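## Task

Get the yellow and the green supplement bottles onto the top of the two-door cabinet beside arm3, upright, with each base fully resting on that top. Afterwards the tray must be empty and sit in the arm1/arm2 room, away from the wall opening. The drink can has to finish upright on top of the furniture it currently stands on. A tray with a load rolls by itself down one lane, and an empty tray rolls back along the other lane. It counts as failed if either bottle or the drink can contacts a roller lane while not held by a gripper. Anything held in place only by a robot at the end does not count. Finish by opening the grippers and moving the arms away.

## Robot and tools

Setup: four identical i2rt Big YAM arms named arm1, arm2, arm3 and arm4. arm1 and arm2 share one room, arm3 and arm4 the other; a wall with an opening separates them, and roller lanes carry a tray between rooms (loaded tray goes one way on its own, empty tray returns on the other lane). Each arm has six revolute joints, a two-finger gripper and a wrist camera. Reach is roughly 1.0 m from the joint1 axis. Two fixed room cameras exist: cam_arm1_arm2 and cam_arm3_arm4. Wrist cameras are arm1_cam_wrist to arm4_cam_wrist. With joints 1 and 6 at zero and the hand level and pointing ahead, the wrist camera rides on top of the hand looking toward the fingertips.

Frames: one shared scene frame, origin on the floor, +z up. The hand point is midway between the fingertips; hand z axis runs along the fingers, and the fingers close along hand y. Robot foot poses are not printed.

Tool execute_actions: argument actions is a list holding exactly one action or nothing (empty list just returns state and images). The action is an object keyed by arm name; each arm entry holds joints, an object of absolute joint targets by name. Every value is a target to go to, not an offset. Units and ranges:
- joint1_rad: -2.879 to 2.879 rad, rotates the arm about its base; positive is counter-clockwise seen from above; 0 points the arm the way its foot faces. Done tolerance ±0.045.
- joint2_rad: 0 to 3.141, shoulder; 0 has the upper arm pointing back about level, larger values lift it up then forward. ±0.14.
- joint3_rad: 0 to 3.019, elbow; 0 is folded flat, larger opens. ±0.09.
- joint4_rad: -1.692 to 1.57, hand pitch; positive tips fingers up. ±0.055.
- joint5_rad: -1.57 to 1.57, hand side swing; positive goes to the arm's right. ±0.03.
- joint6_rad: -2.094 to 2.094, hand roll; positive is clockwise viewed from behind the hand. ±0.035.
- gripper_m: 0 to 0.093 m fingertip gap, ±0.003; grip force tops out near 50 to 62 N per pad, lower on some.
All named motions start together and may finish at different times; joints move at differing speeds, so the hand can sweep a wide arc between postures. Omitted joints or arms may keep pushing toward earlier targets. Unknown keys or out-of-range numbers reject the whole call with no motion. Optional cameras: list of camera names, or "all"; null/omitted gives all, [] gives none. The result lists each robot's state, joint_positions, joint_status, on_its_own, and images whose order is given by the pictures line.

Tool wait: seconds from 0 to 10; commands nothing, returns state and images like an empty action.

Tool zoom_image: camera (one of the six names) and region [x0, y0, x1, y1] in pixels, origin at top-left, max 504 by 504; only for cameras with a full image in the latest result.

Tool finished_scene: scene number (1 or 2); ends the current scene irreversibly after the last command is held, reports success, and gives the next task. The goal must hold at that moment without robot support.

Reading joint_status: off_target means the joint stopped short and may still push. contact_stop or time_out means it now holds where it stopped, except a joint that times out may keep a target (its old one, or one within 0.375, 0.375, 0.113, 0.225, 0.075, 0.3 rad of its position for joints 1 to 6) and keep pushing; on_its_own lists that, and held at shows the held target, not the actual position. Send the reported position to relieve a push. not_followed, with a "joint command not followed" line and usually a cause, means a self/inter-arm collision check blocked that arm's joint targets (the gripper part still runs); the arm may retry those targets on later actions. Empty calls never show this line. Tiny target changes may produce no motion. A loaded joint that is holding will sag. If a result reports a stop, later motion calls in that same reply are skipped.

Heat: holding loads or pushing warms motors. MOTOR HOT appears from 85 °C; at 100 °C an OVER-TEMPERATURE FAULT drops that arm and its gripper until cooled, and joint_status shows limit_stop_at_motor_heat; resend targets afterward. Some heat carries into the next scene.

Avoid: arms pressing hard against each other (ends the run) or hard collisions; the collision check ignores fingers, gripper housings and wrist cameras and can react late. The arms keep pushing on contact, so do not grind into furniture or objects. Never let the bottles or the can touch a roller lane unheld, never knock things to the floor or out of the work area, avoid drops, slips and slams. Loose objects can occasionally be nudged by outside disturbances. Arms act independently and do not wait for one another.

Each tool is called after "Request:" as name([rows], argument=value, ...), one row to a line, values as JSON.

## Session

Request:
execute_actions(actions=[])

Scene clock: 0.00 s.
arm1.joint_positions: joint1_rad=-0.649 joint2_rad=+0.623 joint3_rad=+1.479 joint4_rad=-1.528 joint5_rad=+0.165 joint6_rad=-0.731 gripper_m=+0.095
arm1.joint_status: not commanded
arm1.hand: x=-1.0087 y=-0.4629 z=+1.4285 quat_wxyz=(-0.434, +0.635, -0.638, +0.028) (m; scene frame)
arm2.joint_positions: joint1_rad=-0.005 joint2_rad=+0.278 joint3_rad=+1.374 joint4_rad=-1.427 joint5_rad=-0.211 joint6_rad=+0.531 gripper_m=+0.094
arm2.joint_status: not commanded
arm2.hand: x=-1.7183 y=+0.1653 z=+1.5169 quat_wxyz=(-0.541, -0.171, -0.794, -0.218) (m; scene frame)
arm3.joint_positions: joint1_rad=+0.864 joint2_rad=+0.360 joint3_rad=+1.509 joint4_rad=-1.635 joint5_rad=-0.280 joint6_rad=+0.206 gripper_m=+0.094
arm3.joint_status: not commanded
arm3.hand: x=+1.0796 y=-0.5931 z=+1.4367 quat_wxyz=(-0.008, +0.789, -0.313, -0.528) (m; scene frame)
arm4.joint_positions: joint1_rad=+0.458 joint2_rad=+0.350 joint3_rad=+1.658 joint4_rad=-1.589 joint5_rad=+0.119 joint6_rad=-0.595 gripper_m=+0.095
arm4.joint_status: not commanded
arm4.hand: x=+1.7680 y=+0.1300 z=+1.5632 quat_wxyz=(+0.079, -0.703, -0.387, +0.591) (m; scene frame)
pictures: arm1_cam_wrist, arm2_cam_wrist, arm3_cam_wrist, arm4_cam_wrist, cam_arm1_arm2, cam_arm3_arm4
Images, in order (width x height): arm1_cam_wrist 672x504, arm2_cam_wrist 672x504, arm3_cam_wrist 672x504, arm4_cam_wrist 672x504, cam_arm1_arm2 672x504, cam_arm3_arm4 672x504.

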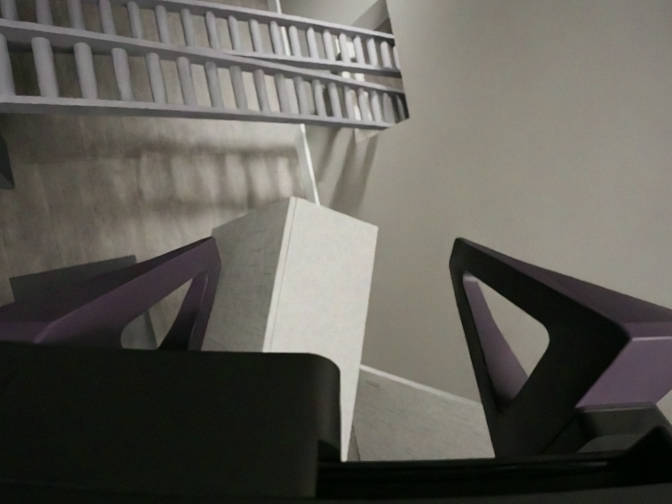

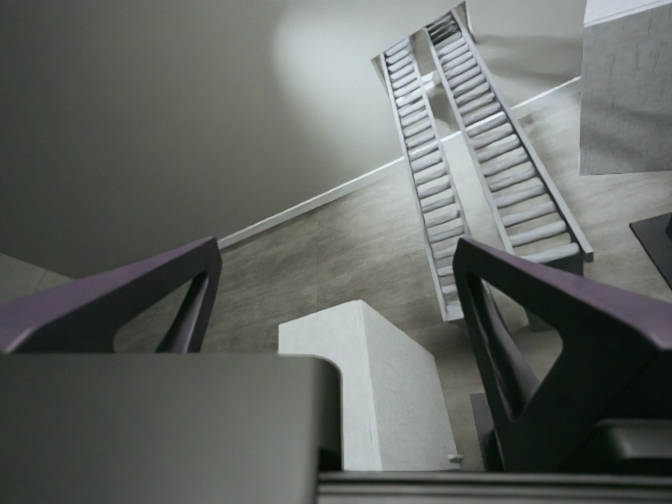

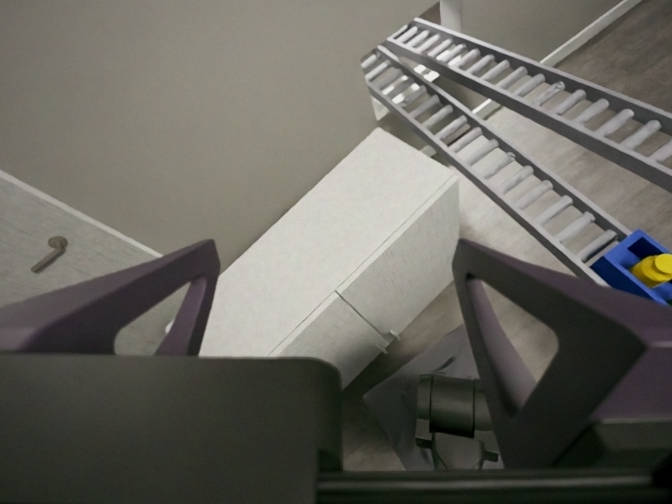

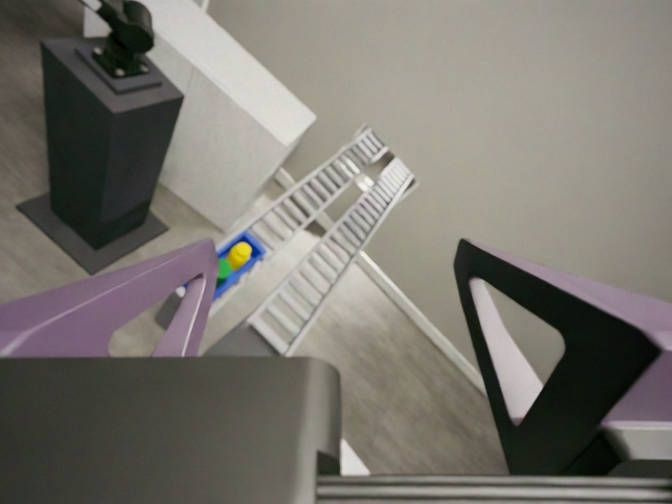

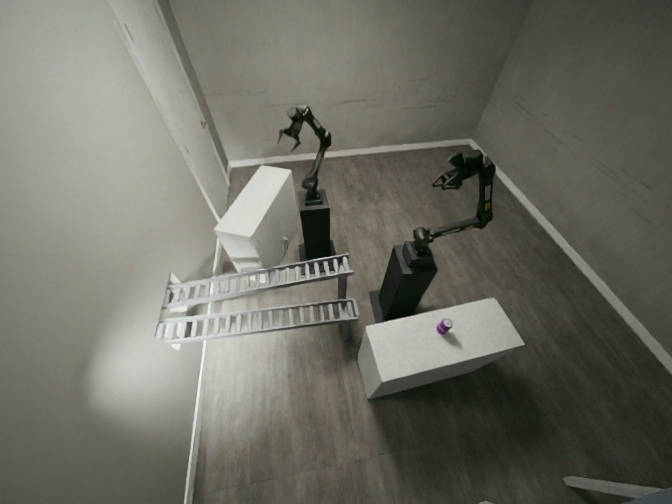

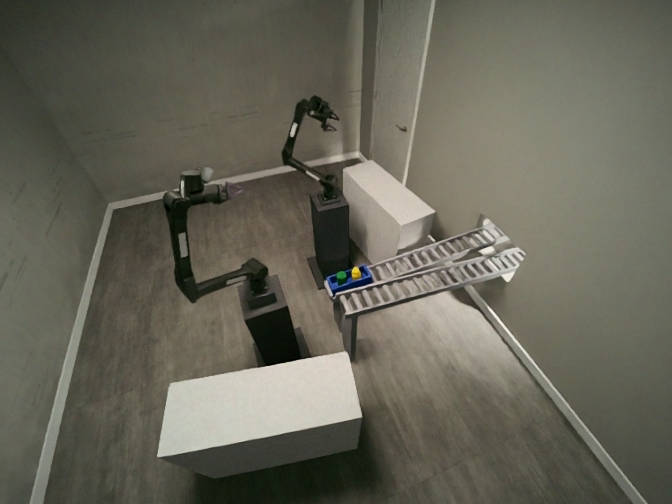

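Request:
execute_actions([
  {"arm1":{"joints":{"joint5_rad":0,"joint6_rad":0}},"arm2":{"joints":{"joint5_rad":0,"joint6_rad":0}},"arm3":{"joints":{"joint5_rad":0,"joint6_rad":0}},"arm4":{"joints":{"joint5_rad":0,"joint6_rad":0}}},
], cameras=[])

Request:
execute_actions([
  {"arm1":{"joints":{"joint2_rad":1.1}},"arm2":{"joints":{"joint3_rad":0.9}},"arm3":{"joints":{"joint4_rad":-1.0}},"arm4":{"joints":{"joint1_rad":0.0}}},
], cameras=["cam_arm3_arm4","arm4_cam_wrist","arm3_cam_wrist"])

Scene clock: 4.27 s.
arm1.joint_positions: joint1_rad=-0.649 joint2_rad=+0.623 joint3_rad=+1.479 joint4_rad=-1.528 joint5_rad=+0.002 joint6_rad=-0.011 gripper_m=+0.095
arm1.joint_status: all done
arm1.hand: x=-1.0298 y=-0.4446 z=+1.4274 quat_wxyz=(-0.385, +0.402, -0.808, -0.193) (m; scene frame)
arm2.joint_positions: joint1_rad=-0.005 joint2_rad=+0.278 joint3_rad=+1.374 joint4_rad=-1.427 joint5_rad=-0.004 joint6_rad=+0.010 gripper_m=+0.094
arm2.joint_status: all done
arm2.hand: x=-1.7164 y=+0.1299 z=+1.5159 quat_wxyz=(-0.581, -0.021, -0.814, +0.012) (m; scene frame)
arm3.joint_positions: joint1_rad=+0.864 joint2_rad=+0.360 joint3_rad=+1.509 joint4_rad=-1.635 joint5_rad=-0.004 joint6_rad=+0.015 gripper_m=+0.094
arm3.joint_status: all done
arm3.hand: x=+1.1057 y=-0.5537 z=+1.4330 quat_wxyz=(-0.170, +0.799, -0.306, -0.489) (m; scene frame)
arm4.joint_positions: joint1_rad=+0.458 joint2_rad=+0.350 joint3_rad=+1.658 joint4_rad=-1.589 joint5_rad=+0.004 joint6_rad=-0.010 gripper_m=+0.095
arm4.joint_status: all done
arm4.hand: x=+1.7764 y=+0.1120 z=+1.5628 quat_wxyz=(-0.140, -0.778, -0.202, +0.579) (m; scene frame)
pictures: none
No camera images: the call's "cameras" was empty. Leave "cameras" out to get every camera's image.

Scene clock: 5.70 s.
arm1.joint_positions: joint1_rad=-0.649 joint2_rad=+1.106 joint3_rad=+1.479 joint4_rad=-1.528 joint5_rad=+0.002 joint6_rad=-0.011 gripper_m=+0.095
arm1.joint_status: all done
arm1.hand: x=-0.9279 y=-0.3084 z=+1.2978 quat_wxyz=(-0.180, +0.438, -0.876, -0.093) (m; scene frame)
arm2.joint_positions: joint1_rad=-0.005 joint2_rad=+0.285 joint3_rad=+0.891 joint4_rad=-1.427 joint5_rad=-0.004 joint6_rad=+0.010 gripper_m=+0.094
arm2.joint_status: all done
arm2.hand: x=-1.6412 y=+0.1248 z=+1.2962 quat_wxyz=(-0.366, -0.025, -0.930, +0.008) (m; scene frame)
arm3.joint_positions: joint1_rad=+0.864 joint2_rad=+0.360 joint3_rad=+1.509 joint4_rad=-1.020 joint5_rad=-0.004 joint6_rad=+0.015 gripper_m=+0.094
arm3.joint_status: all done
arm3.hand: x=+1.0873 y=-0.5354 z=+1.5796 quat_wxyz=(-0.252, +0.614, -0.237, -0.709) (m; scene frame)
arm4.joint_positions: joint1_rad=+0.004 joint2_rad=+0.350 joint3_rad=+1.658 joint4_rad=-1.589 joint5_rad=+0.003 joint6_rad=-0.010 gripper_m=+0.095
arm4.joint_status: all done
arm4.hand: x=+1.7739 y=+0.1228 z=+1.5629 quat_wxyz=(-0.004, -0.802, -0.023, +0.597) (m; scene frame)
pictures: arm3_cam_wrist, arm4_cam_wrist, cam_arm3_arm4
Images, in order (width x height): arm3_cam_wrist 672x504, arm4_cam_wrist 672x504, cam_arm3_arm4 672x504.

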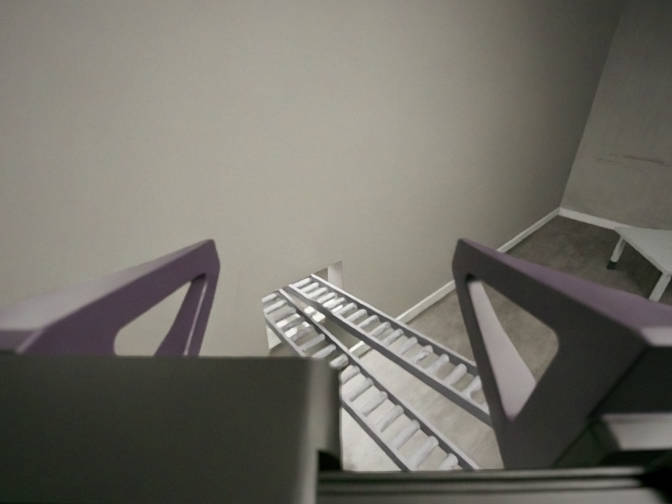

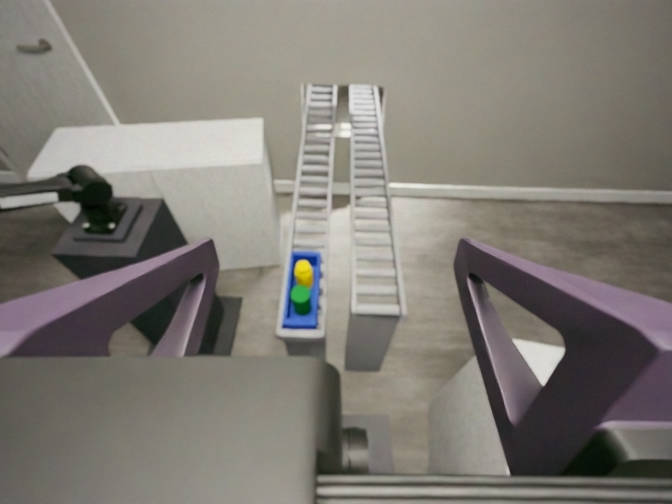

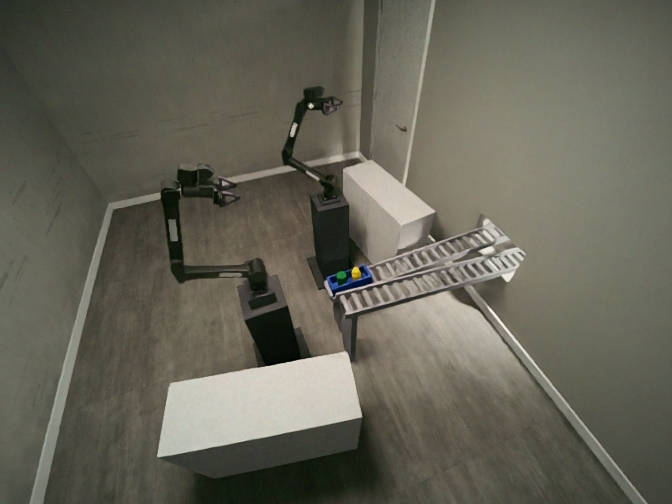

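Request:
execute_actions([
  {"arm4":{"joints":{"joint1_rad":0.15,"joint2_rad":1.846,"joint3_rad":1.808,"joint4_rad":-1.533}},"arm3":{"joints":{"joint1_rad":0.6,"joint2_rad":1.2,"joint3_rad":1.5,"joint4_rad":-1.4}}},
], cameras=["cam_arm3_arm4","arm4_cam_wrist","arm3_cam_wrist"])

Scene clock: 11.07 s.
arm1.joint_positions: joint1_rad=-0.649 joint2_rad=+1.106 joint3_rad=+1.479 joint4_rad=-1.528 joint5_rad=+0.002 joint6_rad=-0.011 gripper_m=+0.095
arm1.joint_status: not commanded
arm1.hand: x=-0.9279 y=-0.3084 z=+1.2978 quat_wxyz=(-0.180, +0.438, -0.876, -0.093) (m; scene frame)
arm2.joint_positions: joint1_rad=-0.005 joint2_rad=+0.285 joint3_rad=+0.891 joint4_rad=-1.427 joint5_rad=-0.004 joint6_rad=+0.010 gripper_m=+0.094
arm2.joint_status: not commanded
arm2.hand: x=-1.6412 y=+0.1248 z=+1.2962 quat_wxyz=(-0.366, -0.025, -0.930, +0.008) (m; scene frame)
arm3.joint_positions: joint1_rad=+0.605 joint2_rad=+1.216 joint3_rad=+1.483 joint4_rad=-1.391 joint5_rad=-0.003 joint6_rad=+0.014 gripper_m=+0.094
arm3.joint_status: all done
arm3.hand: x=+0.9112 y=-0.2436 z=+1.2607 quat_wxyz=(-0.095, +0.858, -0.462, -0.201) (m; scene frame)
arm4.joint_positions: joint1_rad=+0.148 joint2_rad=+1.841 joint3_rad=+1.796 joint4_rad=-1.534 joint5_rad=+0.003 joint6_rad=-0.010 gripper_m=+0.095
arm4.joint_status: all done
arm4.hand: x=+1.2448 y=+0.0233 z=+1.1451 quat_wxyz=(+0.007, -0.995, -0.098, -0.010) (m; scene frame)
pictures: arm3_cam_wrist, arm4_cam_wrist, cam_arm3_arm4
Images, in order (width x height): arm3_cam_wrist 672x504, arm4_cam_wrist 672x504, cam_arm3_arm4 672x504.

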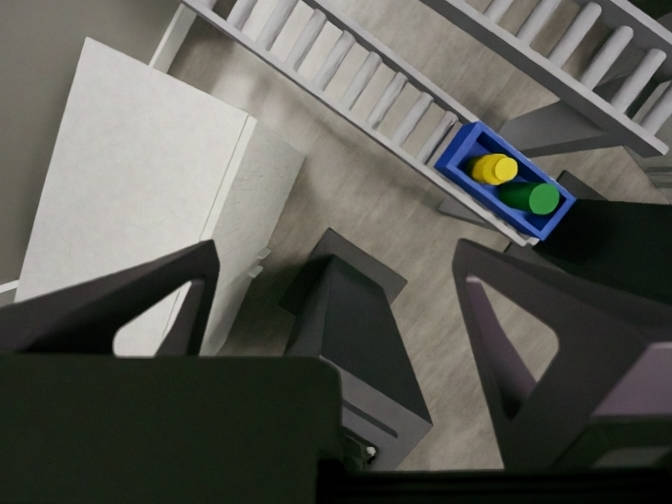

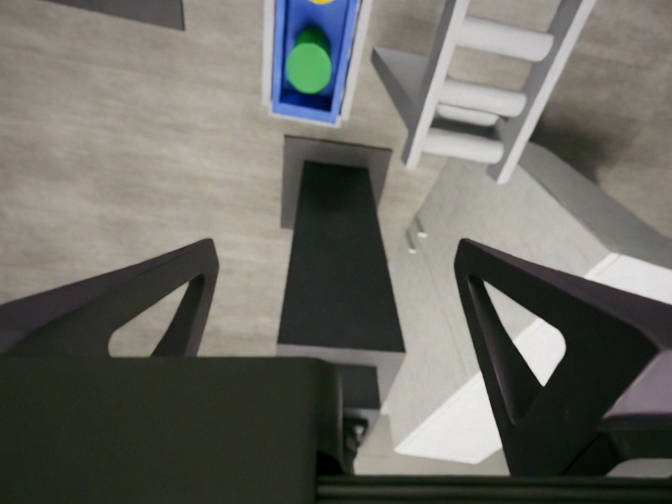

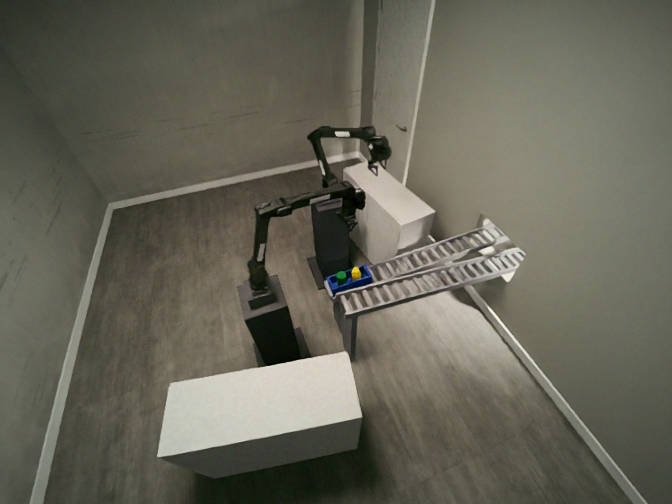

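Request:
execute_actions([
  {"arm4":{"joints":{"joint1_rad":0.193,"joint2_rad":2.097,"joint3_rad":1.945,"joint4_rad":-1.409,"joint6_rad":0.19}},"arm3":{"joints":{"joint1_rad":1.1}}},
], cameras=["cam_arm3_arm4","arm4_cam_wrist","arm3_cam_wrist"])

Scene clock: 14.67 s.
arm1.joint_positions: joint1_rad=-0.649 joint2_rad=+1.106 joint3_rad=+1.479 joint4_rad=-1.528 joint5_rad=+0.002 joint6_rad=-0.011 gripper_m=+0.095
arm1.joint_status: not commanded
arm1.hand: x=-0.9279 y=-0.3084 z=+1.2978 quat_wxyz=(-0.180, +0.438, -0.876, -0.093) (m; scene frame)
arm2.joint_positions: joint1_rad=-0.005 joint2_rad=+0.285 joint3_rad=+0.891 joint4_rad=-1.427 joint5_rad=-0.004 joint6_rad=+0.010 gripper_m=+0.094
arm2.joint_status: not commanded
arm2.hand: x=-1.6412 y=+0.1248 z=+1.2962 quat_wxyz=(-0.366, -0.025, -0.930, +0.008) (m; scene frame)
arm3.joint_positions: joint1_rad=+1.104 joint2_rad=+1.216 joint3_rad=+1.483 joint4_rad=-1.391 joint5_rad=-0.001 joint6_rad=+0.013 gripper_m=+0.094
arm3.joint_status: all done
arm3.hand: x=+0.7715 y=-0.4023 z=+1.2635 quat_wxyz=(-0.046, +0.945, -0.235, -0.221) (m; scene frame)
arm4.joint_positions: joint1_rad=+0.195 joint2_rad=+2.120 joint3_rad=+1.897 joint4_rad=-1.418 joint5_rad=+0.003 joint6_rad=+0.179 gripper_m=+0.095
arm4.joint_status: all done
arm4.hand: x=+1.1885 y=-0.0163 z=+1.0184 quat_wxyz=(+0.014, -0.999, -0.027, -0.039) (m; scene frame)
pictures: arm3_cam_wrist, arm4_cam_wrist, cam_arm3_arm4
Images, in order (width x height): arm3_cam_wrist 672x504, arm4_cam_wrist 672x504, cam_arm3_arm4 672x504.

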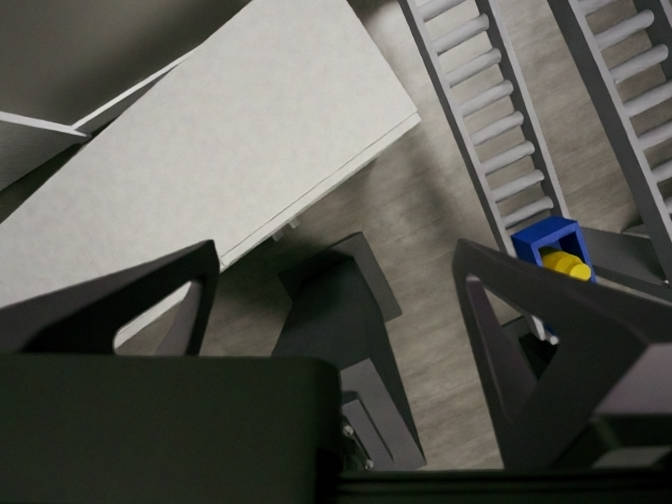

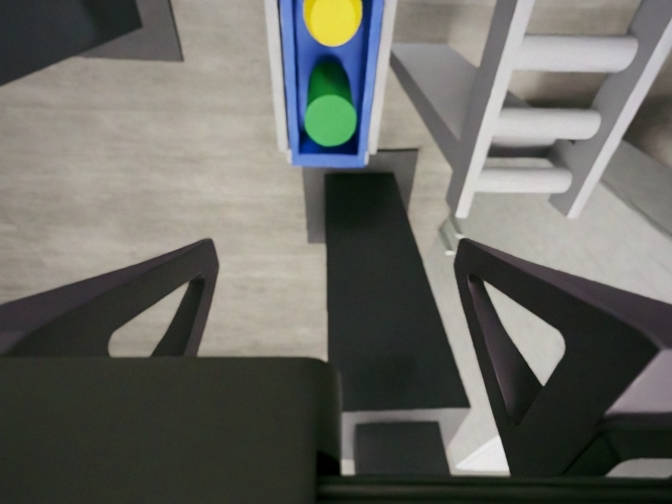

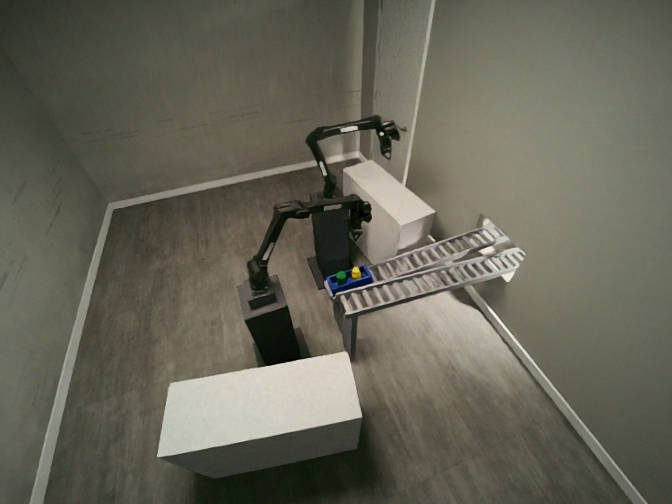

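Request:
execute_actions([
  {"arm4":{"joints":{"joint1_rad":0.18,"joint2_rad":2.24,"joint3_rad":1.93,"joint4_rad":-1.2,"joint6_rad":0.21}}},
], cameras=["cam_arm3_arm4","arm4_cam_wrist"])

Scene clock: 18.60 s.
arm1.joint_positions: joint1_rad=-0.649 joint2_rad=+1.106 joint3_rad=+1.479 joint4_rad=-1.528 joint5_rad=+0.002 joint6_rad=-0.011 gripper_m=+0.095
arm1.joint_status: not commanded
arm1.hand: x=-0.9279 y=-0.3084 z=+1.2978 quat_wxyz=(-0.180, +0.438, -0.876, -0.093) (m; scene frame)
arm2.joint_positions: joint1_rad=-0.005 joint2_rad=+0.285 joint3_rad=+0.891 joint4_rad=-1.427 joint5_rad=-0.004 joint6_rad=+0.010 gripper_m=+0.094
arm2.joint_status: not commanded
arm2.hand: x=-1.6412 y=+0.1248 z=+1.2962 quat_wxyz=(-0.366, -0.025, -0.930, +0.008) (m; scene frame)
arm3.joint_positions: joint1_rad=+1.104 joint2_rad=+1.216 joint3_rad=+1.483 joint4_rad=-1.391 joint5_rad=-0.001 joint6_rad=+0.013 gripper_m=+0.094
arm3.joint_status: not commanded
arm3.hand: x=+0.7715 y=-0.4023 z=+1.2635 quat_wxyz=(-0.046, +0.945, -0.235, -0.221) (m; scene frame)
arm4.joint_positions: joint1_rad=+0.188 joint2_rad=+2.252 joint3_rad=+1.897 joint4_rad=-1.213 joint5_rad=+0.003 joint6_rad=+0.200 gripper_m=+0.095
arm4.joint_status: all done
arm4.hand: x=+1.1503 y=-0.0201 z=+0.9329 quat_wxyz=(+0.007, -1.000, -0.013, -0.004) (m; scene frame)
pictures: arm4_cam_wrist, cam_arm3_arm4
Images, in order (width x height): arm4_cam_wrist 672x504, cam_arm3_arm4 672x504.

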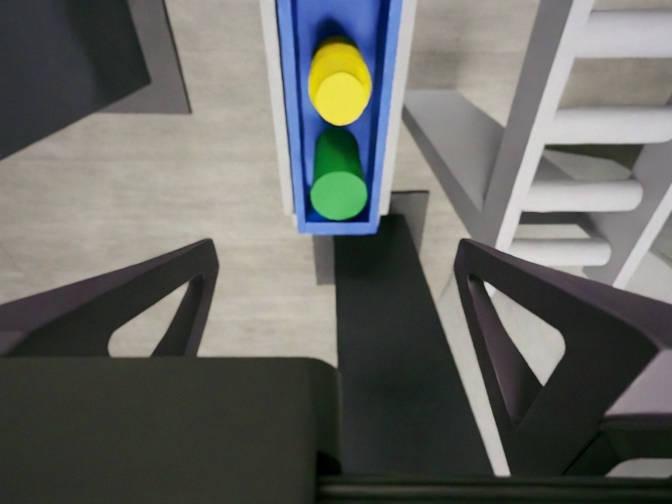

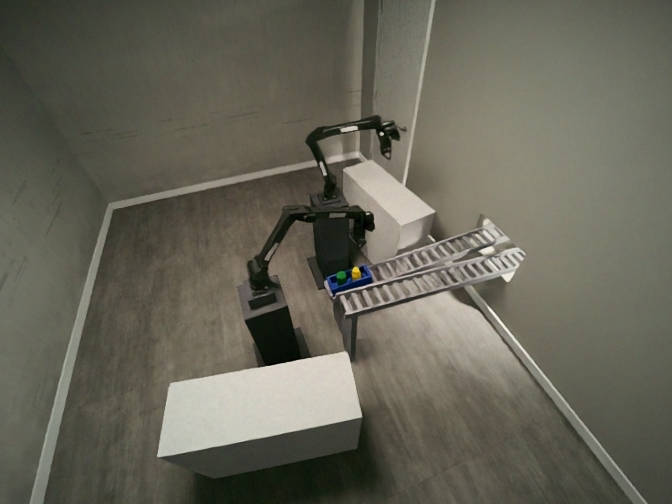

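Request:
execute_actions([
  {"arm4":{"joints":{"joint1_rad":0.205,"joint2_rad":2.29,"joint3_rad":1.567,"joint4_rad":-0.838,"joint6_rad":0.24}}},
], cameras=["cam_arm3_arm4","arm4_cam_wrist"])

Scene clock: 21.93 s.
arm1.joint_positions: joint1_rad=-0.649 joint2_rad=+1.106 joint3_rad=+1.479 joint4_rad=-1.528 joint5_rad=+0.002 joint6_rad=-0.011 gripper_m=+0.095
arm1.joint_status: not commanded
arm1.hand: x=-0.9279 y=-0.3084 z=+1.2978 quat_wxyz=(-0.180, +0.438, -0.876, -0.093) (m; scene frame)
arm2.joint_positions: joint1_rad=-0.005 joint2_rad=+0.285 joint3_rad=+0.891 joint4_rad=-1.427 joint5_rad=-0.004 joint6_rad=+0.010 gripper_m=+0.094
arm2.joint_status: not commanded
arm2.hand: x=-1.6412 y=+0.1248 z=+1.2962 quat_wxyz=(-0.366, -0.025, -0.930, +0.008) (m; scene frame)
arm3.joint_positions: joint1_rad=+1.104 joint2_rad=+1.216 joint3_rad=+1.483 joint4_rad=-1.391 joint5_rad=-0.001 joint6_rad=+0.013 gripper_m=+0.094
arm3.joint_status: not commanded
arm3.hand: x=+0.7715 y=-0.4023 z=+1.2635 quat_wxyz=(-0.046, +0.945, -0.235, -0.221) (m; scene frame)
arm4.joint_positions: joint1_rad=+0.198 joint2_rad=+2.297 joint3_rad=+1.562 joint4_rad=-0.851 joint5_rad=+0.003 joint6_rad=+0.230 gripper_m=+0.095
arm4.joint_status: all done
arm4.hand: x=+1.2197 y=-0.0088 z=+0.7970 quat_wxyz=(+0.009, -1.000, -0.003, -0.012) (m; scene frame)
pictures: arm4_cam_wrist, cam_arm3_arm4
Images, in order (width x height): arm4_cam_wrist 672x504, cam_arm3_arm4 672x504.

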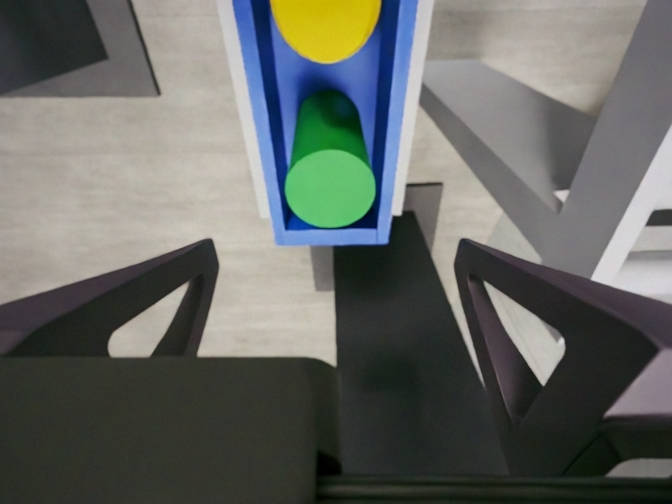

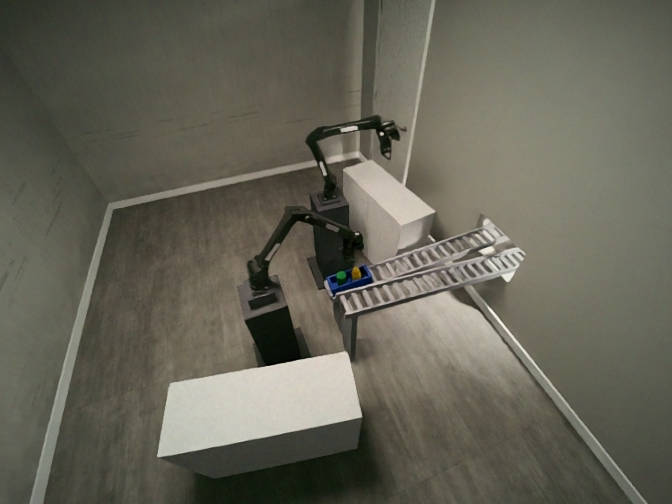

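Request:
execute_actions([
  {"arm4":{"joints":{"joint2_rad":2.52,"joint3_rad":1.61,"joint4_rad":-0.63}}},
], cameras=["cam_arm3_arm4","arm4_cam_wrist"])

Scene clock: 24.53 s.
arm1.joint_positions: joint1_rad=-0.649 joint2_rad=+1.106 joint3_rad=+1.479 joint4_rad=-1.528 joint5_rad=+0.002 joint6_rad=-0.011 gripper_m=+0.095
arm1.joint_status: not commanded
arm1.hand: x=-0.9279 y=-0.3084 z=+1.2978 quat_wxyz=(-0.180, +0.438, -0.876, -0.093) (m; scene frame)
arm2.joint_positions: joint1_rad=-0.005 joint2_rad=+0.285 joint3_rad=+0.891 joint4_rad=-1.427 joint5_rad=-0.004 joint6_rad=+0.010 gripper_m=+0.094
arm2.joint_status: not commanded
arm2.hand: x=-1.6412 y=+0.1248 z=+1.2962 quat_wxyz=(-0.366, -0.025, -0.930, +0.008) (m; scene frame)
arm3.joint_positions: joint1_rad=+1.104 joint2_rad=+1.216 joint3_rad=+1.483 joint4_rad=-1.391 joint5_rad=-0.001 joint6_rad=+0.013 gripper_m=+0.094
arm3.joint_status: not commanded
arm3.hand: x=+0.7715 y=-0.4023 z=+1.2635 quat_wxyz=(-0.046, +0.945, -0.235, -0.221) (m; scene frame)
arm4.joint_positions: joint1_rad=+0.198 joint2_rad=+2.544 joint3_rad=+1.589 joint4_rad=-0.642 joint5_rad=+0.003 joint6_rad=+0.230 gripper_m=+0.095
arm4.joint_status: all done
arm4.hand: x=+1.2375 y=-0.0033 z=+0.6602 quat_wxyz=(+0.011, -1.000, -0.003, -0.018) (m; scene frame)
pictures: arm4_cam_wrist, cam_arm3_arm4
Images, in order (width x height): arm4_cam_wrist 672x504, cam_arm3_arm4 672x504.

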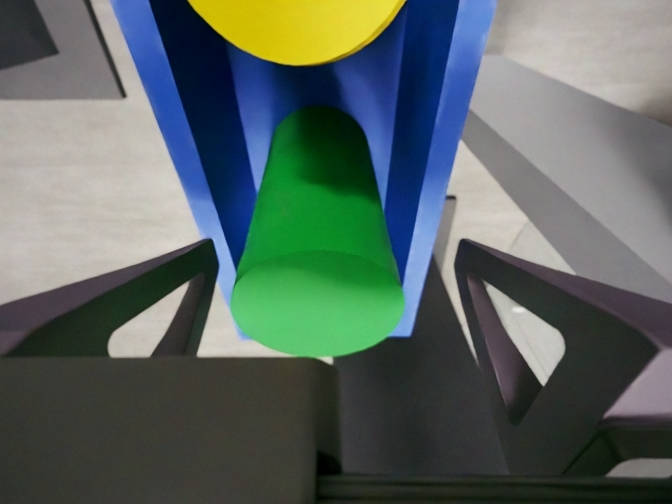

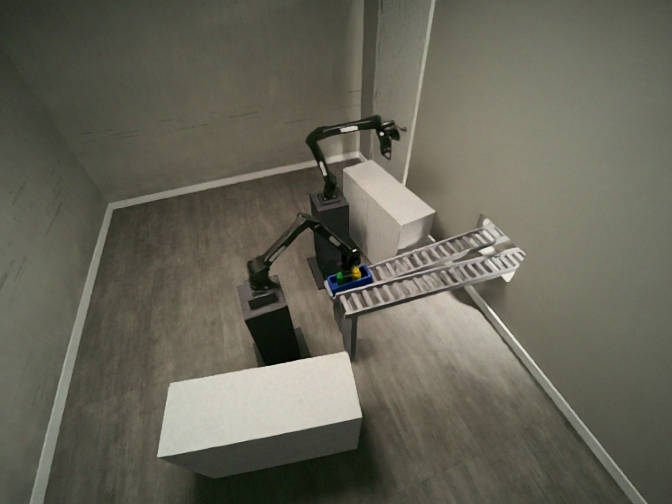

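Request:
execute_actions([
  {"arm4":{"joints":{"gripper_m":0.03}}},
], cameras=["arm4_cam_wrist"])

Scene clock: 25.63 s.
arm1.joint_positions: joint1_rad=-0.649 joint2_rad=+1.106 joint3_rad=+1.479 joint4_rad=-1.528 joint5_rad=+0.002 joint6_rad=-0.011 gripper_m=+0.095
arm1.joint_status: not commanded
arm1.hand: x=-0.9279 y=-0.3084 z=+1.2978 quat_wxyz=(-0.180, +0.438, -0.876, -0.093) (m; scene frame)
arm2.joint_positions: joint1_rad=-0.005 joint2_rad=+0.285 joint3_rad=+0.891 joint4_rad=-1.427 joint5_rad=-0.004 joint6_rad=+0.010 gripper_m=+0.094
arm2.joint_status: not commanded
arm2.hand: x=-1.6412 y=+0.1248 z=+1.2962 quat_wxyz=(-0.366, -0.025, -0.930, +0.008) (m; scene frame)
arm3.joint_positions: joint1_rad=+1.104 joint2_rad=+1.216 joint3_rad=+1.483 joint4_rad=-1.391 joint5_rad=-0.001 joint6_rad=+0.013 gripper_m=+0.094
arm3.joint_status: not commanded
arm3.hand: x=+0.7715 y=-0.4023 z=+1.2635 quat_wxyz=(-0.046, +0.945, -0.235, -0.221) (m; scene frame)
arm4.joint_positions: joint1_rad=+0.198 joint2_rad=+2.544 joint3_rad=+1.589 joint4_rad=-0.641 joint5_rad=+0.001 joint6_rad=+0.231 gripper_m=+0.063
arm4.joint_status: gripper_m off_target (ended at +0.063, target +0.030)
arm4.hand: x=+1.2373 y=-0.0039 z=+0.6602 quat_wxyz=(+0.009, -1.000, -0.003, -0.018) (m; scene frame)
pictures: arm4_cam_wrist
Images, in order (width x height): arm4_cam_wrist 672x504.

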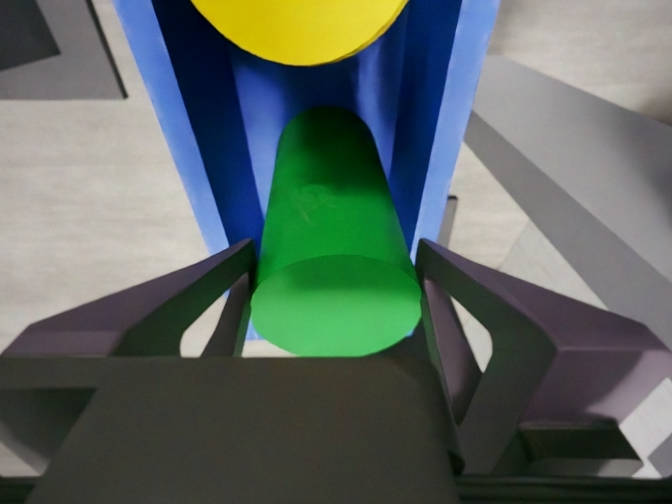

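Request:
execute_actions([
  {"arm4":{"joints":{"gripper_m":0.093}}},
], cameras=[])

Request:
execute_actions([
  {"arm4":{"joints":{"joint2_rad":2.1,"joint3_rad":1.75,"joint4_rad":-1.2}},"arm3":{"joints":{"joint1_rad":0.9,"joint2_rad":1.75,"joint3_rad":1.7,"joint4_rad":-1.52}}},
], cameras=[])

Request:
execute_actions([
  {"arm4":{"joints":{"joint1_rad":-0.9,"joint2_rad":1.2,"joint3_rad":1.5}}},
], cameras=["cam_arm3_arm4","arm3_cam_wrist"])

Scene clock: 27.40 s.
arm1.joint_positions: joint1_rad=-0.649 joint2_rad=+1.106 joint3_rad=+1.479 joint4_rad=-1.528 joint5_rad=+0.002 joint6_rad=-0.011 gripper_m=+0.095
arm1.joint_status: not commanded
arm1.hand: x=-0.9279 y=-0.3084 z=+1.2978 quat_wxyz=(-0.180, +0.438, -0.876, -0.093) (m; scene frame)
arm2.joint_positions: joint1_rad=-0.005 joint2_rad=+0.285 joint3_rad=+0.891 joint4_rad=-1.427 joint5_rad=-0.004 joint6_rad=+0.010 gripper_m=+0.094
arm2.joint_status: not commanded
arm2.hand: x=-1.6412 y=+0.1248 z=+1.2962 quat_wxyz=(-0.366, -0.025, -0.930, +0.008) (m; scene frame)
arm3.joint_positions: joint1_rad=+1.104 joint2_rad=+1.216 joint3_rad=+1.483 joint4_rad=-1.391 joint5_rad=-0.001 joint6_rad=+0.013 gripper_m=+0.094
arm3.joint_status: not commanded
arm3.hand: x=+0.7715 y=-0.4023 z=+1.2635 quat_wxyz=(-0.046, +0.945, -0.235, -0.221) (m; scene frame)
arm4.joint_positions: joint1_rad=+0.198 joint2_rad=+2.544 joint3_rad=+1.589 joint4_rad=-0.641 joint5_rad=+0.001 joint6_rad=+0.231 gripper_m=+0.093
arm4.joint_status: all done
arm4.hand: x=+1.2373 y=-0.0039 z=+0.6602 quat_wxyz=(+0.009, -1.000, -0.003, -0.018) (m; scene frame)
pictures: none
No camera images: the call's "cameras" was empty. Leave "cameras" out to get every camera's image.

Scene clock: 28.87 s.
arm1.joint_positions: joint1_rad=-0.649 joint2_rad=+1.106 joint3_rad=+1.479 joint4_rad=-1.528 joint5_rad=+0.002 joint6_rad=-0.011 gripper_m=+0.095
arm1.joint_status: not commanded
arm1.hand: x=-0.9279 y=-0.3084 z=+1.2978 quat_wxyz=(-0.180, +0.438, -0.876, -0.093) (m; scene frame)
arm2.joint_positions: joint1_rad=-0.005 joint2_rad=+0.285 joint3_rad=+0.891 joint4_rad=-1.427 joint5_rad=-0.004 joint6_rad=+0.010 gripper_m=+0.094
arm2.joint_status: not commanded
arm2.hand: x=-1.6412 y=+0.1248 z=+1.2962 quat_wxyz=(-0.366, -0.025, -0.930, +0.008) (m; scene frame)
arm3.joint_positions: joint1_rad=+0.893 joint2_rad=+1.769 joint3_rad=+1.678 joint4_rad=-1.510 joint5_rad=-0.001 joint6_rad=+0.013 gripper_m=+0.094
arm3.joint_status: all done
arm3.hand: x=+0.7354 y=-0.2602 z=+1.0822 quat_wxyz=(+0.010, +0.940, -0.341, +0.010) (m; scene frame)
arm4.joint_positions: joint1_rad=+0.198 joint2_rad=+2.092 joint3_rad=+1.740 joint4_rad=-1.188 joint5_rad=+0.001 joint6_rad=+0.231 gripper_m=+0.093
arm4.joint_status: all done
arm4.hand: x=+1.1872 y=-0.0189 z=+0.9774 quat_wxyz=(+0.003, -1.000, -0.003, +0.009) (m; scene frame)
pictures: none
No camera images: the call's "cameras" was empty. Leave "cameras" out to get every camera's image.

Scene clock: 30.53 s.
arm1.joint_positions: joint1_rad=-0.649 joint2_rad=+1.106 joint3_rad=+1.479 joint4_rad=-1.528 joint5_rad=+0.002 joint6_rad=-0.011 gripper_m=+0.095
arm1.joint_status: not commanded
arm1.hand: x=-0.9279 y=-0.3084 z=+1.2978 quat_wxyz=(-0.180, +0.438, -0.876, -0.093) (m; scene frame)
arm2.joint_positions: joint1_rad=-0.005 joint2_rad=+0.285 joint3_rad=+0.891 joint4_rad=-1.427 joint5_rad=-0.004 joint6_rad=+0.010 gripper_m=+0.094
arm2.joint_status: not commanded
arm2.hand: x=-1.6412 y=+0.1248 z=+1.2962 quat_wxyz=(-0.366, -0.025, -0.930, +0.008) (m; scene frame)
arm3.joint_positions: joint1_rad=+0.893 joint2_rad=+1.769 joint3_rad=+1.678 joint4_rad=-1.510 joint5_rad=-0.001 joint6_rad=+0.013 gripper_m=+0.094
arm3.joint_status: not commanded
arm3.hand: x=+0.7354 y=-0.2602 z=+1.0822 quat_wxyz=(+0.010, +0.940, -0.341, +0.010) (m; scene frame)
arm4.joint_positions: joint1_rad=-0.899 joint2_rad=+1.190 joint3_rad=+1.498 joint4_rad=-1.191 joint5_rad=+0.003 joint6_rad=+0.233 gripper_m=+0.093
arm4.joint_status: all done
arm4.hand: x=+1.4986 y=+0.4775 z=+1.3720 quat_wxyz=(+0.113, -0.805, +0.488, +0.319) (m; scene frame)
pictures: arm3_cam_wrist, cam_arm3_arm4
Images, in order (width x height): arm3_cam_wrist 672x504, cam_arm3_arm4 672x504.

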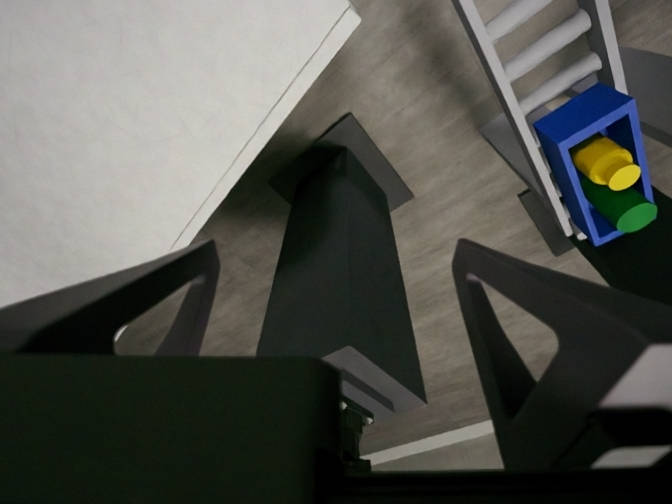

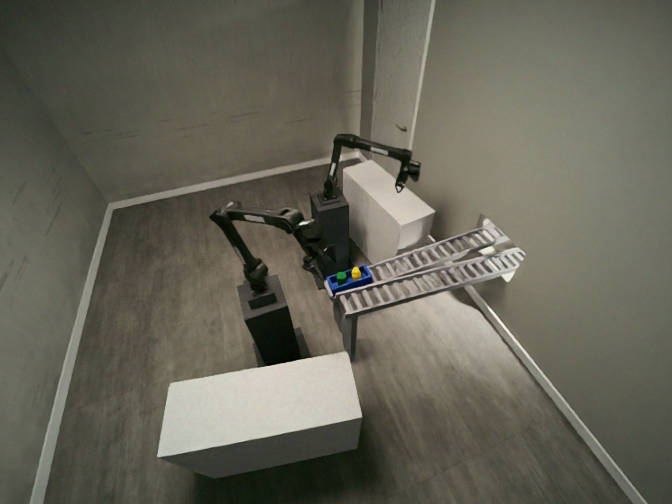

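Request:
execute_actions([
  {"arm3":{"joints":{"joint1_rad":-0.139,"joint6_rad":-1.71}}},
], cameras=[])

Request:
execute_actions([
  {"arm3":{"joints":{"joint2_rad":2.09,"joint3_rad":1.555,"joint4_rad":-1.023}}},
], cameras=["cam_arm3_arm4","arm3_cam_wrist"])

Scene clock: 35.07 s.
arm1.joint_positions: joint1_rad=-0.649 joint2_rad=+1.106 joint3_rad=+1.479 joint4_rad=-1.528 joint5_rad=+0.002 joint6_rad=-0.011 gripper_m=+0.095
arm1.joint_status: not commanded
arm1.hand: x=-0.9279 y=-0.3084 z=+1.2978 quat_wxyz=(-0.180, +0.438, -0.876, -0.093) (m; scene frame)
arm2.joint_positions: joint1_rad=-0.005 joint2_rad=+0.285 joint3_rad=+0.891 joint4_rad=-1.427 joint5_rad=-0.004 joint6_rad=+0.010 gripper_m=+0.094
arm2.joint_status: not commanded
arm2.hand: x=-1.6412 y=+0.1248 z=+1.2962 quat_wxyz=(-0.366, -0.025, -0.930, +0.008) (m; scene frame)
arm3.joint_positions: joint1_rad=-0.145 joint2_rad=+1.769 joint3_rad=+1.678 joint4_rad=-1.510 joint5_rad=+0.001 joint6_rad=-1.695 gripper_m=+0.094
arm3.joint_status: all done
arm3.hand: x=+1.2316 y=-0.0689 z=+1.0750 quat_wxyz=(+0.019, +1.000, -0.013, -0.008) (m; scene frame)
arm4.joint_positions: joint1_rad=-0.899 joint2_rad=+1.190 joint3_rad=+1.498 joint4_rad=-1.191 joint5_rad=+0.003 joint6_rad=+0.233 gripper_m=+0.093
arm4.joint_status: not commanded
arm4.hand: x=+1.4986 y=+0.4775 z=+1.3720 quat_wxyz=(+0.113, -0.805, +0.488, +0.319) (m; scene frame)
pictures: none
No camera images: the call's "cameras" was empty. Leave "cameras" out to get every camera's image.

Scene clock: 36.40 s.
arm1.joint_positions: joint1_rad=-0.649 joint2_rad=+1.106 joint3_rad=+1.479 joint4_rad=-1.528 joint5_rad=+0.002 joint6_rad=-0.011 gripper_m=+0.095
arm1.joint_status: not commanded
arm1.hand: x=-0.9279 y=-0.3084 z=+1.2978 quat_wxyz=(-0.180, +0.438, -0.876, -0.093) (m; scene frame)
arm2.joint_positions: joint1_rad=-0.005 joint2_rad=+0.285 joint3_rad=+0.891 joint4_rad=-1.427 joint5_rad=-0.004 joint6_rad=+0.010 gripper_m=+0.094
arm2.joint_status: not commanded
arm2.hand: x=-1.6412 y=+0.1248 z=+1.2962 quat_wxyz=(-0.366, -0.025, -0.930, +0.008) (m; scene frame)
arm3.joint_positions: joint1_rad=-0.145 joint2_rad=+2.111 joint3_rad=+1.534 joint4_rad=-1.033 joint5_rad=+0.001 joint6_rad=-1.696 gripper_m=+0.094
arm3.joint_status: all done
arm3.hand: x=+1.2360 y=-0.0218 z=+0.8332 quat_wxyz=(+0.023, +1.000, -0.012, -0.008) (m; scene frame)
arm4.joint_positions: joint1_rad=-0.899 joint2_rad=+1.190 joint3_rad=+1.498 joint4_rad=-1.191 joint5_rad=+0.003 joint6_rad=+0.233 gripper_m=+0.093
arm4.joint_status: not commanded
arm4.hand: x=+1.4986 y=+0.4775 z=+1.3720 quat_wxyz=(+0.113, -0.805, +0.488, +0.319) (m; scene frame)
pictures: arm3_cam_wrist, cam_arm3_arm4
Images, in order (width x height): arm3_cam_wrist 672x504, cam_arm3_arm4 672x504.

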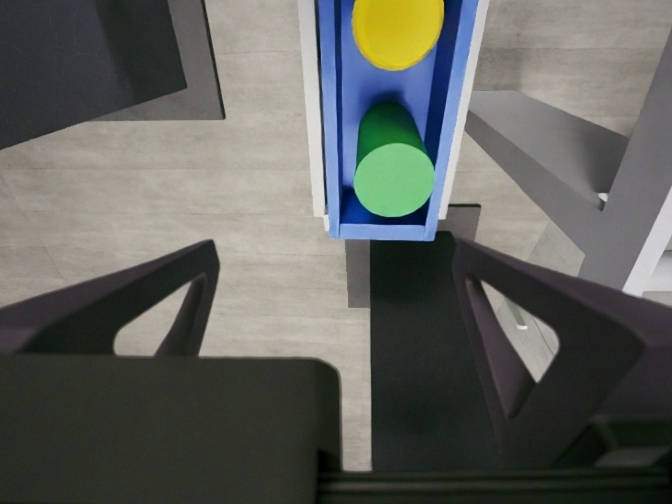

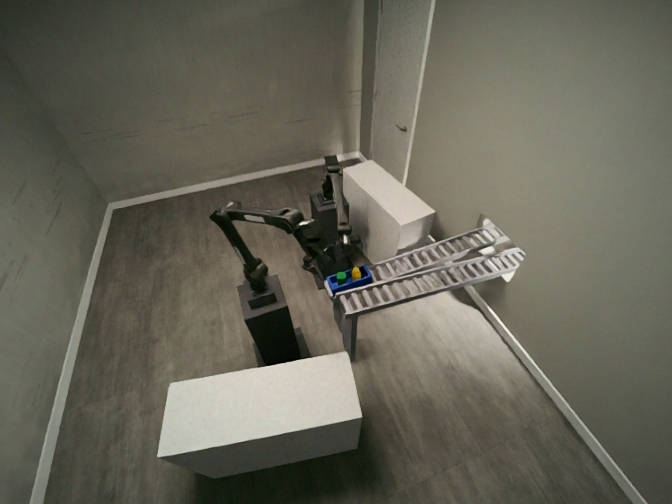

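Request:
execute_actions([
  {"arm3":{"joints":{"joint1_rad":-0.127,"joint2_rad":2.285,"joint3_rad":1.625,"joint4_rad":-0.87}}},
], cameras=["arm3_cam_wrist"])

Scene clock: 39.17 s.
arm1.joint_positions: joint1_rad=-0.649 joint2_rad=+1.106 joint3_rad=+1.479 joint4_rad=-1.528 joint5_rad=+0.002 joint6_rad=-0.011 gripper_m=+0.095
arm1.joint_status: not commanded
arm1.hand: x=-0.9279 y=-0.3084 z=+1.2978 quat_wxyz=(-0.180, +0.438, -0.876, -0.093) (m; scene frame)
arm2.joint_positions: joint1_rad=-0.005 joint2_rad=+0.285 joint3_rad=+0.891 joint4_rad=-1.427 joint5_rad=-0.004 joint6_rad=+0.010 gripper_m=+0.094
arm2.joint_status: not commanded
arm2.hand: x=-1.6412 y=+0.1248 z=+1.2962 quat_wxyz=(-0.366, -0.025, -0.930, +0.008) (m; scene frame)
arm3.joint_positions: joint1_rad=-0.132 joint2_rad=+2.294 joint3_rad=+1.604 joint4_rad=-0.879 joint5_rad=+0.001 joint6_rad=-1.696 gripper_m=+0.094
arm3.joint_status: all done
arm3.hand: x=+1.2320 y=+0.0114 z=+0.7469 quat_wxyz=(+0.003, +1.000, -0.006, -0.005) (m; scene frame)
arm4.joint_positions: joint1_rad=-0.899 joint2_rad=+1.190 joint3_rad=+1.498 joint4_rad=-1.191 joint5_rad=+0.003 joint6_rad=+0.233 gripper_m=+0.093
arm4.joint_status: not commanded
arm4.hand: x=+1.4986 y=+0.4775 z=+1.3720 quat_wxyz=(+0.113, -0.805, +0.488, +0.319) (m; scene frame)
pictures: arm3_cam_wrist
Images, in order (width x height): arm3_cam_wrist 672x504.

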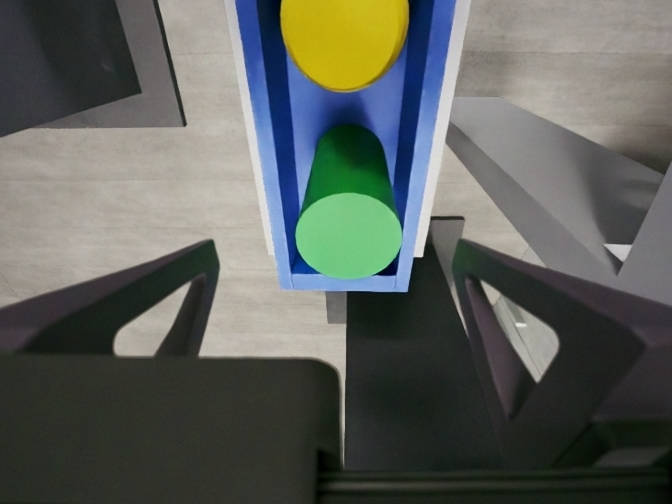

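Request:
execute_actions([
  {"arm3":{"joints":{"joint1_rad":-0.112,"joint2_rad":2.52,"joint3_rad":1.71,"joint4_rad":-0.725}}},
], cameras=["arm3_cam_wrist"])

Scene clock: 41.40 s.
arm1.joint_positions: joint1_rad=-0.649 joint2_rad=+1.106 joint3_rad=+1.479 joint4_rad=-1.528 joint5_rad=+0.002 joint6_rad=-0.011 gripper_m=+0.095
arm1.joint_status: not commanded
arm1.hand: x=-0.9279 y=-0.3084 z=+1.2978 quat_wxyz=(-0.180, +0.438, -0.876, -0.093) (m; scene frame)
arm2.joint_positions: joint1_rad=-0.005 joint2_rad=+0.285 joint3_rad=+0.891 joint4_rad=-1.427 joint5_rad=-0.004 joint6_rad=+0.010 gripper_m=+0.094
arm2.joint_status: not commanded
arm2.hand: x=-1.6412 y=+0.1248 z=+1.2962 quat_wxyz=(-0.366, -0.025, -0.930, +0.008) (m; scene frame)
arm3.joint_positions: joint1_rad=-0.116 joint2_rad=+2.516 joint3_rad=+1.700 joint4_rad=-0.729 joint5_rad=+0.001 joint6_rad=-1.697 gripper_m=+0.094
arm3.joint_status: all done
arm3.hand: x=+1.2233 y=+0.0301 z=+0.6395 quat_wxyz=(-0.009, +1.000, +0.002, -0.004) (m; scene frame)
arm4.joint_positions: joint1_rad=-0.899 joint2_rad=+1.190 joint3_rad=+1.498 joint4_rad=-1.191 joint5_rad=+0.003 joint6_rad=+0.233 gripper_m=+0.093
arm4.joint_status: not commanded
arm4.hand: x=+1.4986 y=+0.4775 z=+1.3720 quat_wxyz=(+0.113, -0.805, +0.488, +0.319) (m; scene frame)
pictures: arm3_cam_wrist
Images, in order (width x height): arm3_cam_wrist 672x504.

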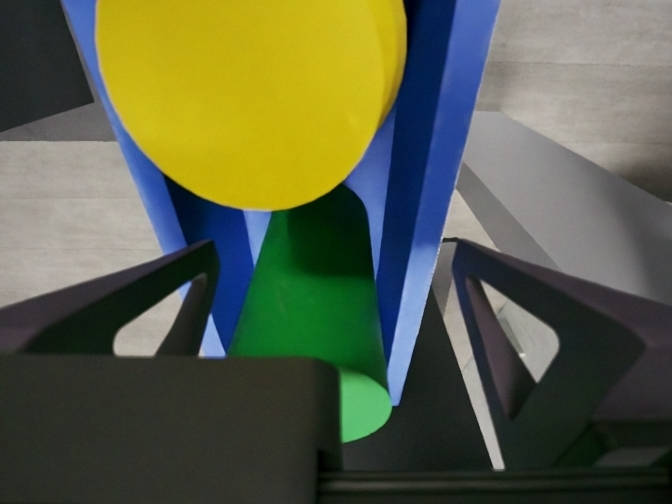

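Request:
execute_actions([
  {"arm3":{"joints":{"joint1_rad":-0.14,"joint3_rad":1.66,"joint4_rad":-0.7}}},
], cameras=["arm3_cam_wrist"])

Scene clock: 42.90 s.
arm1.joint_positions: joint1_rad=-0.649 joint2_rad=+1.106 joint3_rad=+1.479 joint4_rad=-1.528 joint5_rad=+0.002 joint6_rad=-0.011 gripper_m=+0.095
arm1.joint_status: not commanded
arm1.hand: x=-0.9279 y=-0.3084 z=+1.2978 quat_wxyz=(-0.180, +0.438, -0.876, -0.093) (m; scene frame)
arm2.joint_positions: joint1_rad=-0.005 joint2_rad=+0.285 joint3_rad=+0.891 joint4_rad=-1.427 joint5_rad=-0.004 joint6_rad=+0.010 gripper_m=+0.094
arm2.joint_status: not commanded
arm2.hand: x=-1.6412 y=+0.1248 z=+1.2962 quat_wxyz=(-0.366, -0.025, -0.930, +0.008) (m; scene frame)
arm3.joint_positions: joint1_rad=-0.133 joint2_rad=+2.515 joint3_rad=+1.673 joint4_rad=-0.706 joint5_rad=-0.003 joint6_rad=-1.699 gripper_m=+0.094
arm3.joint_status: all done
arm3.hand: x=+1.2323 y=+0.0209 z=+0.6331 quat_wxyz=(-0.008, +1.000, -0.005, -0.006) (m; scene frame)
arm4.joint_positions: joint1_rad=-0.899 joint2_rad=+1.190 joint3_rad=+1.498 joint4_rad=-1.191 joint5_rad=+0.003 joint6_rad=+0.233 gripper_m=+0.093
arm4.joint_status: not commanded
arm4.hand: x=+1.4986 y=+0.4775 z=+1.3720 quat_wxyz=(+0.113, -0.805, +0.488, +0.319) (m; scene frame)
pictures: arm3_cam_wrist
Images, in order (width x height): arm3_cam_wrist 672x504.

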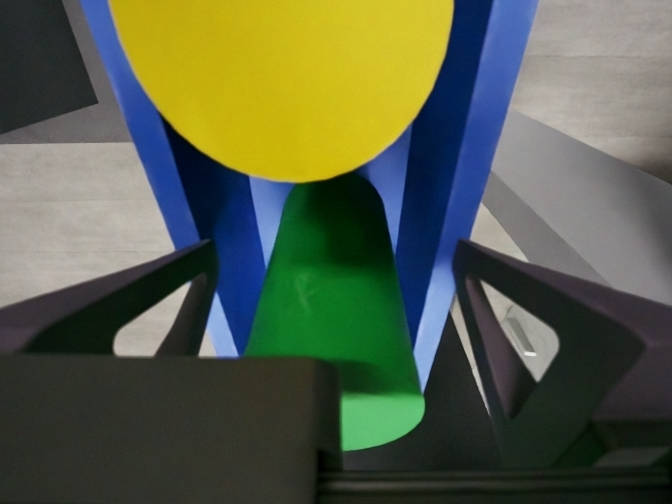

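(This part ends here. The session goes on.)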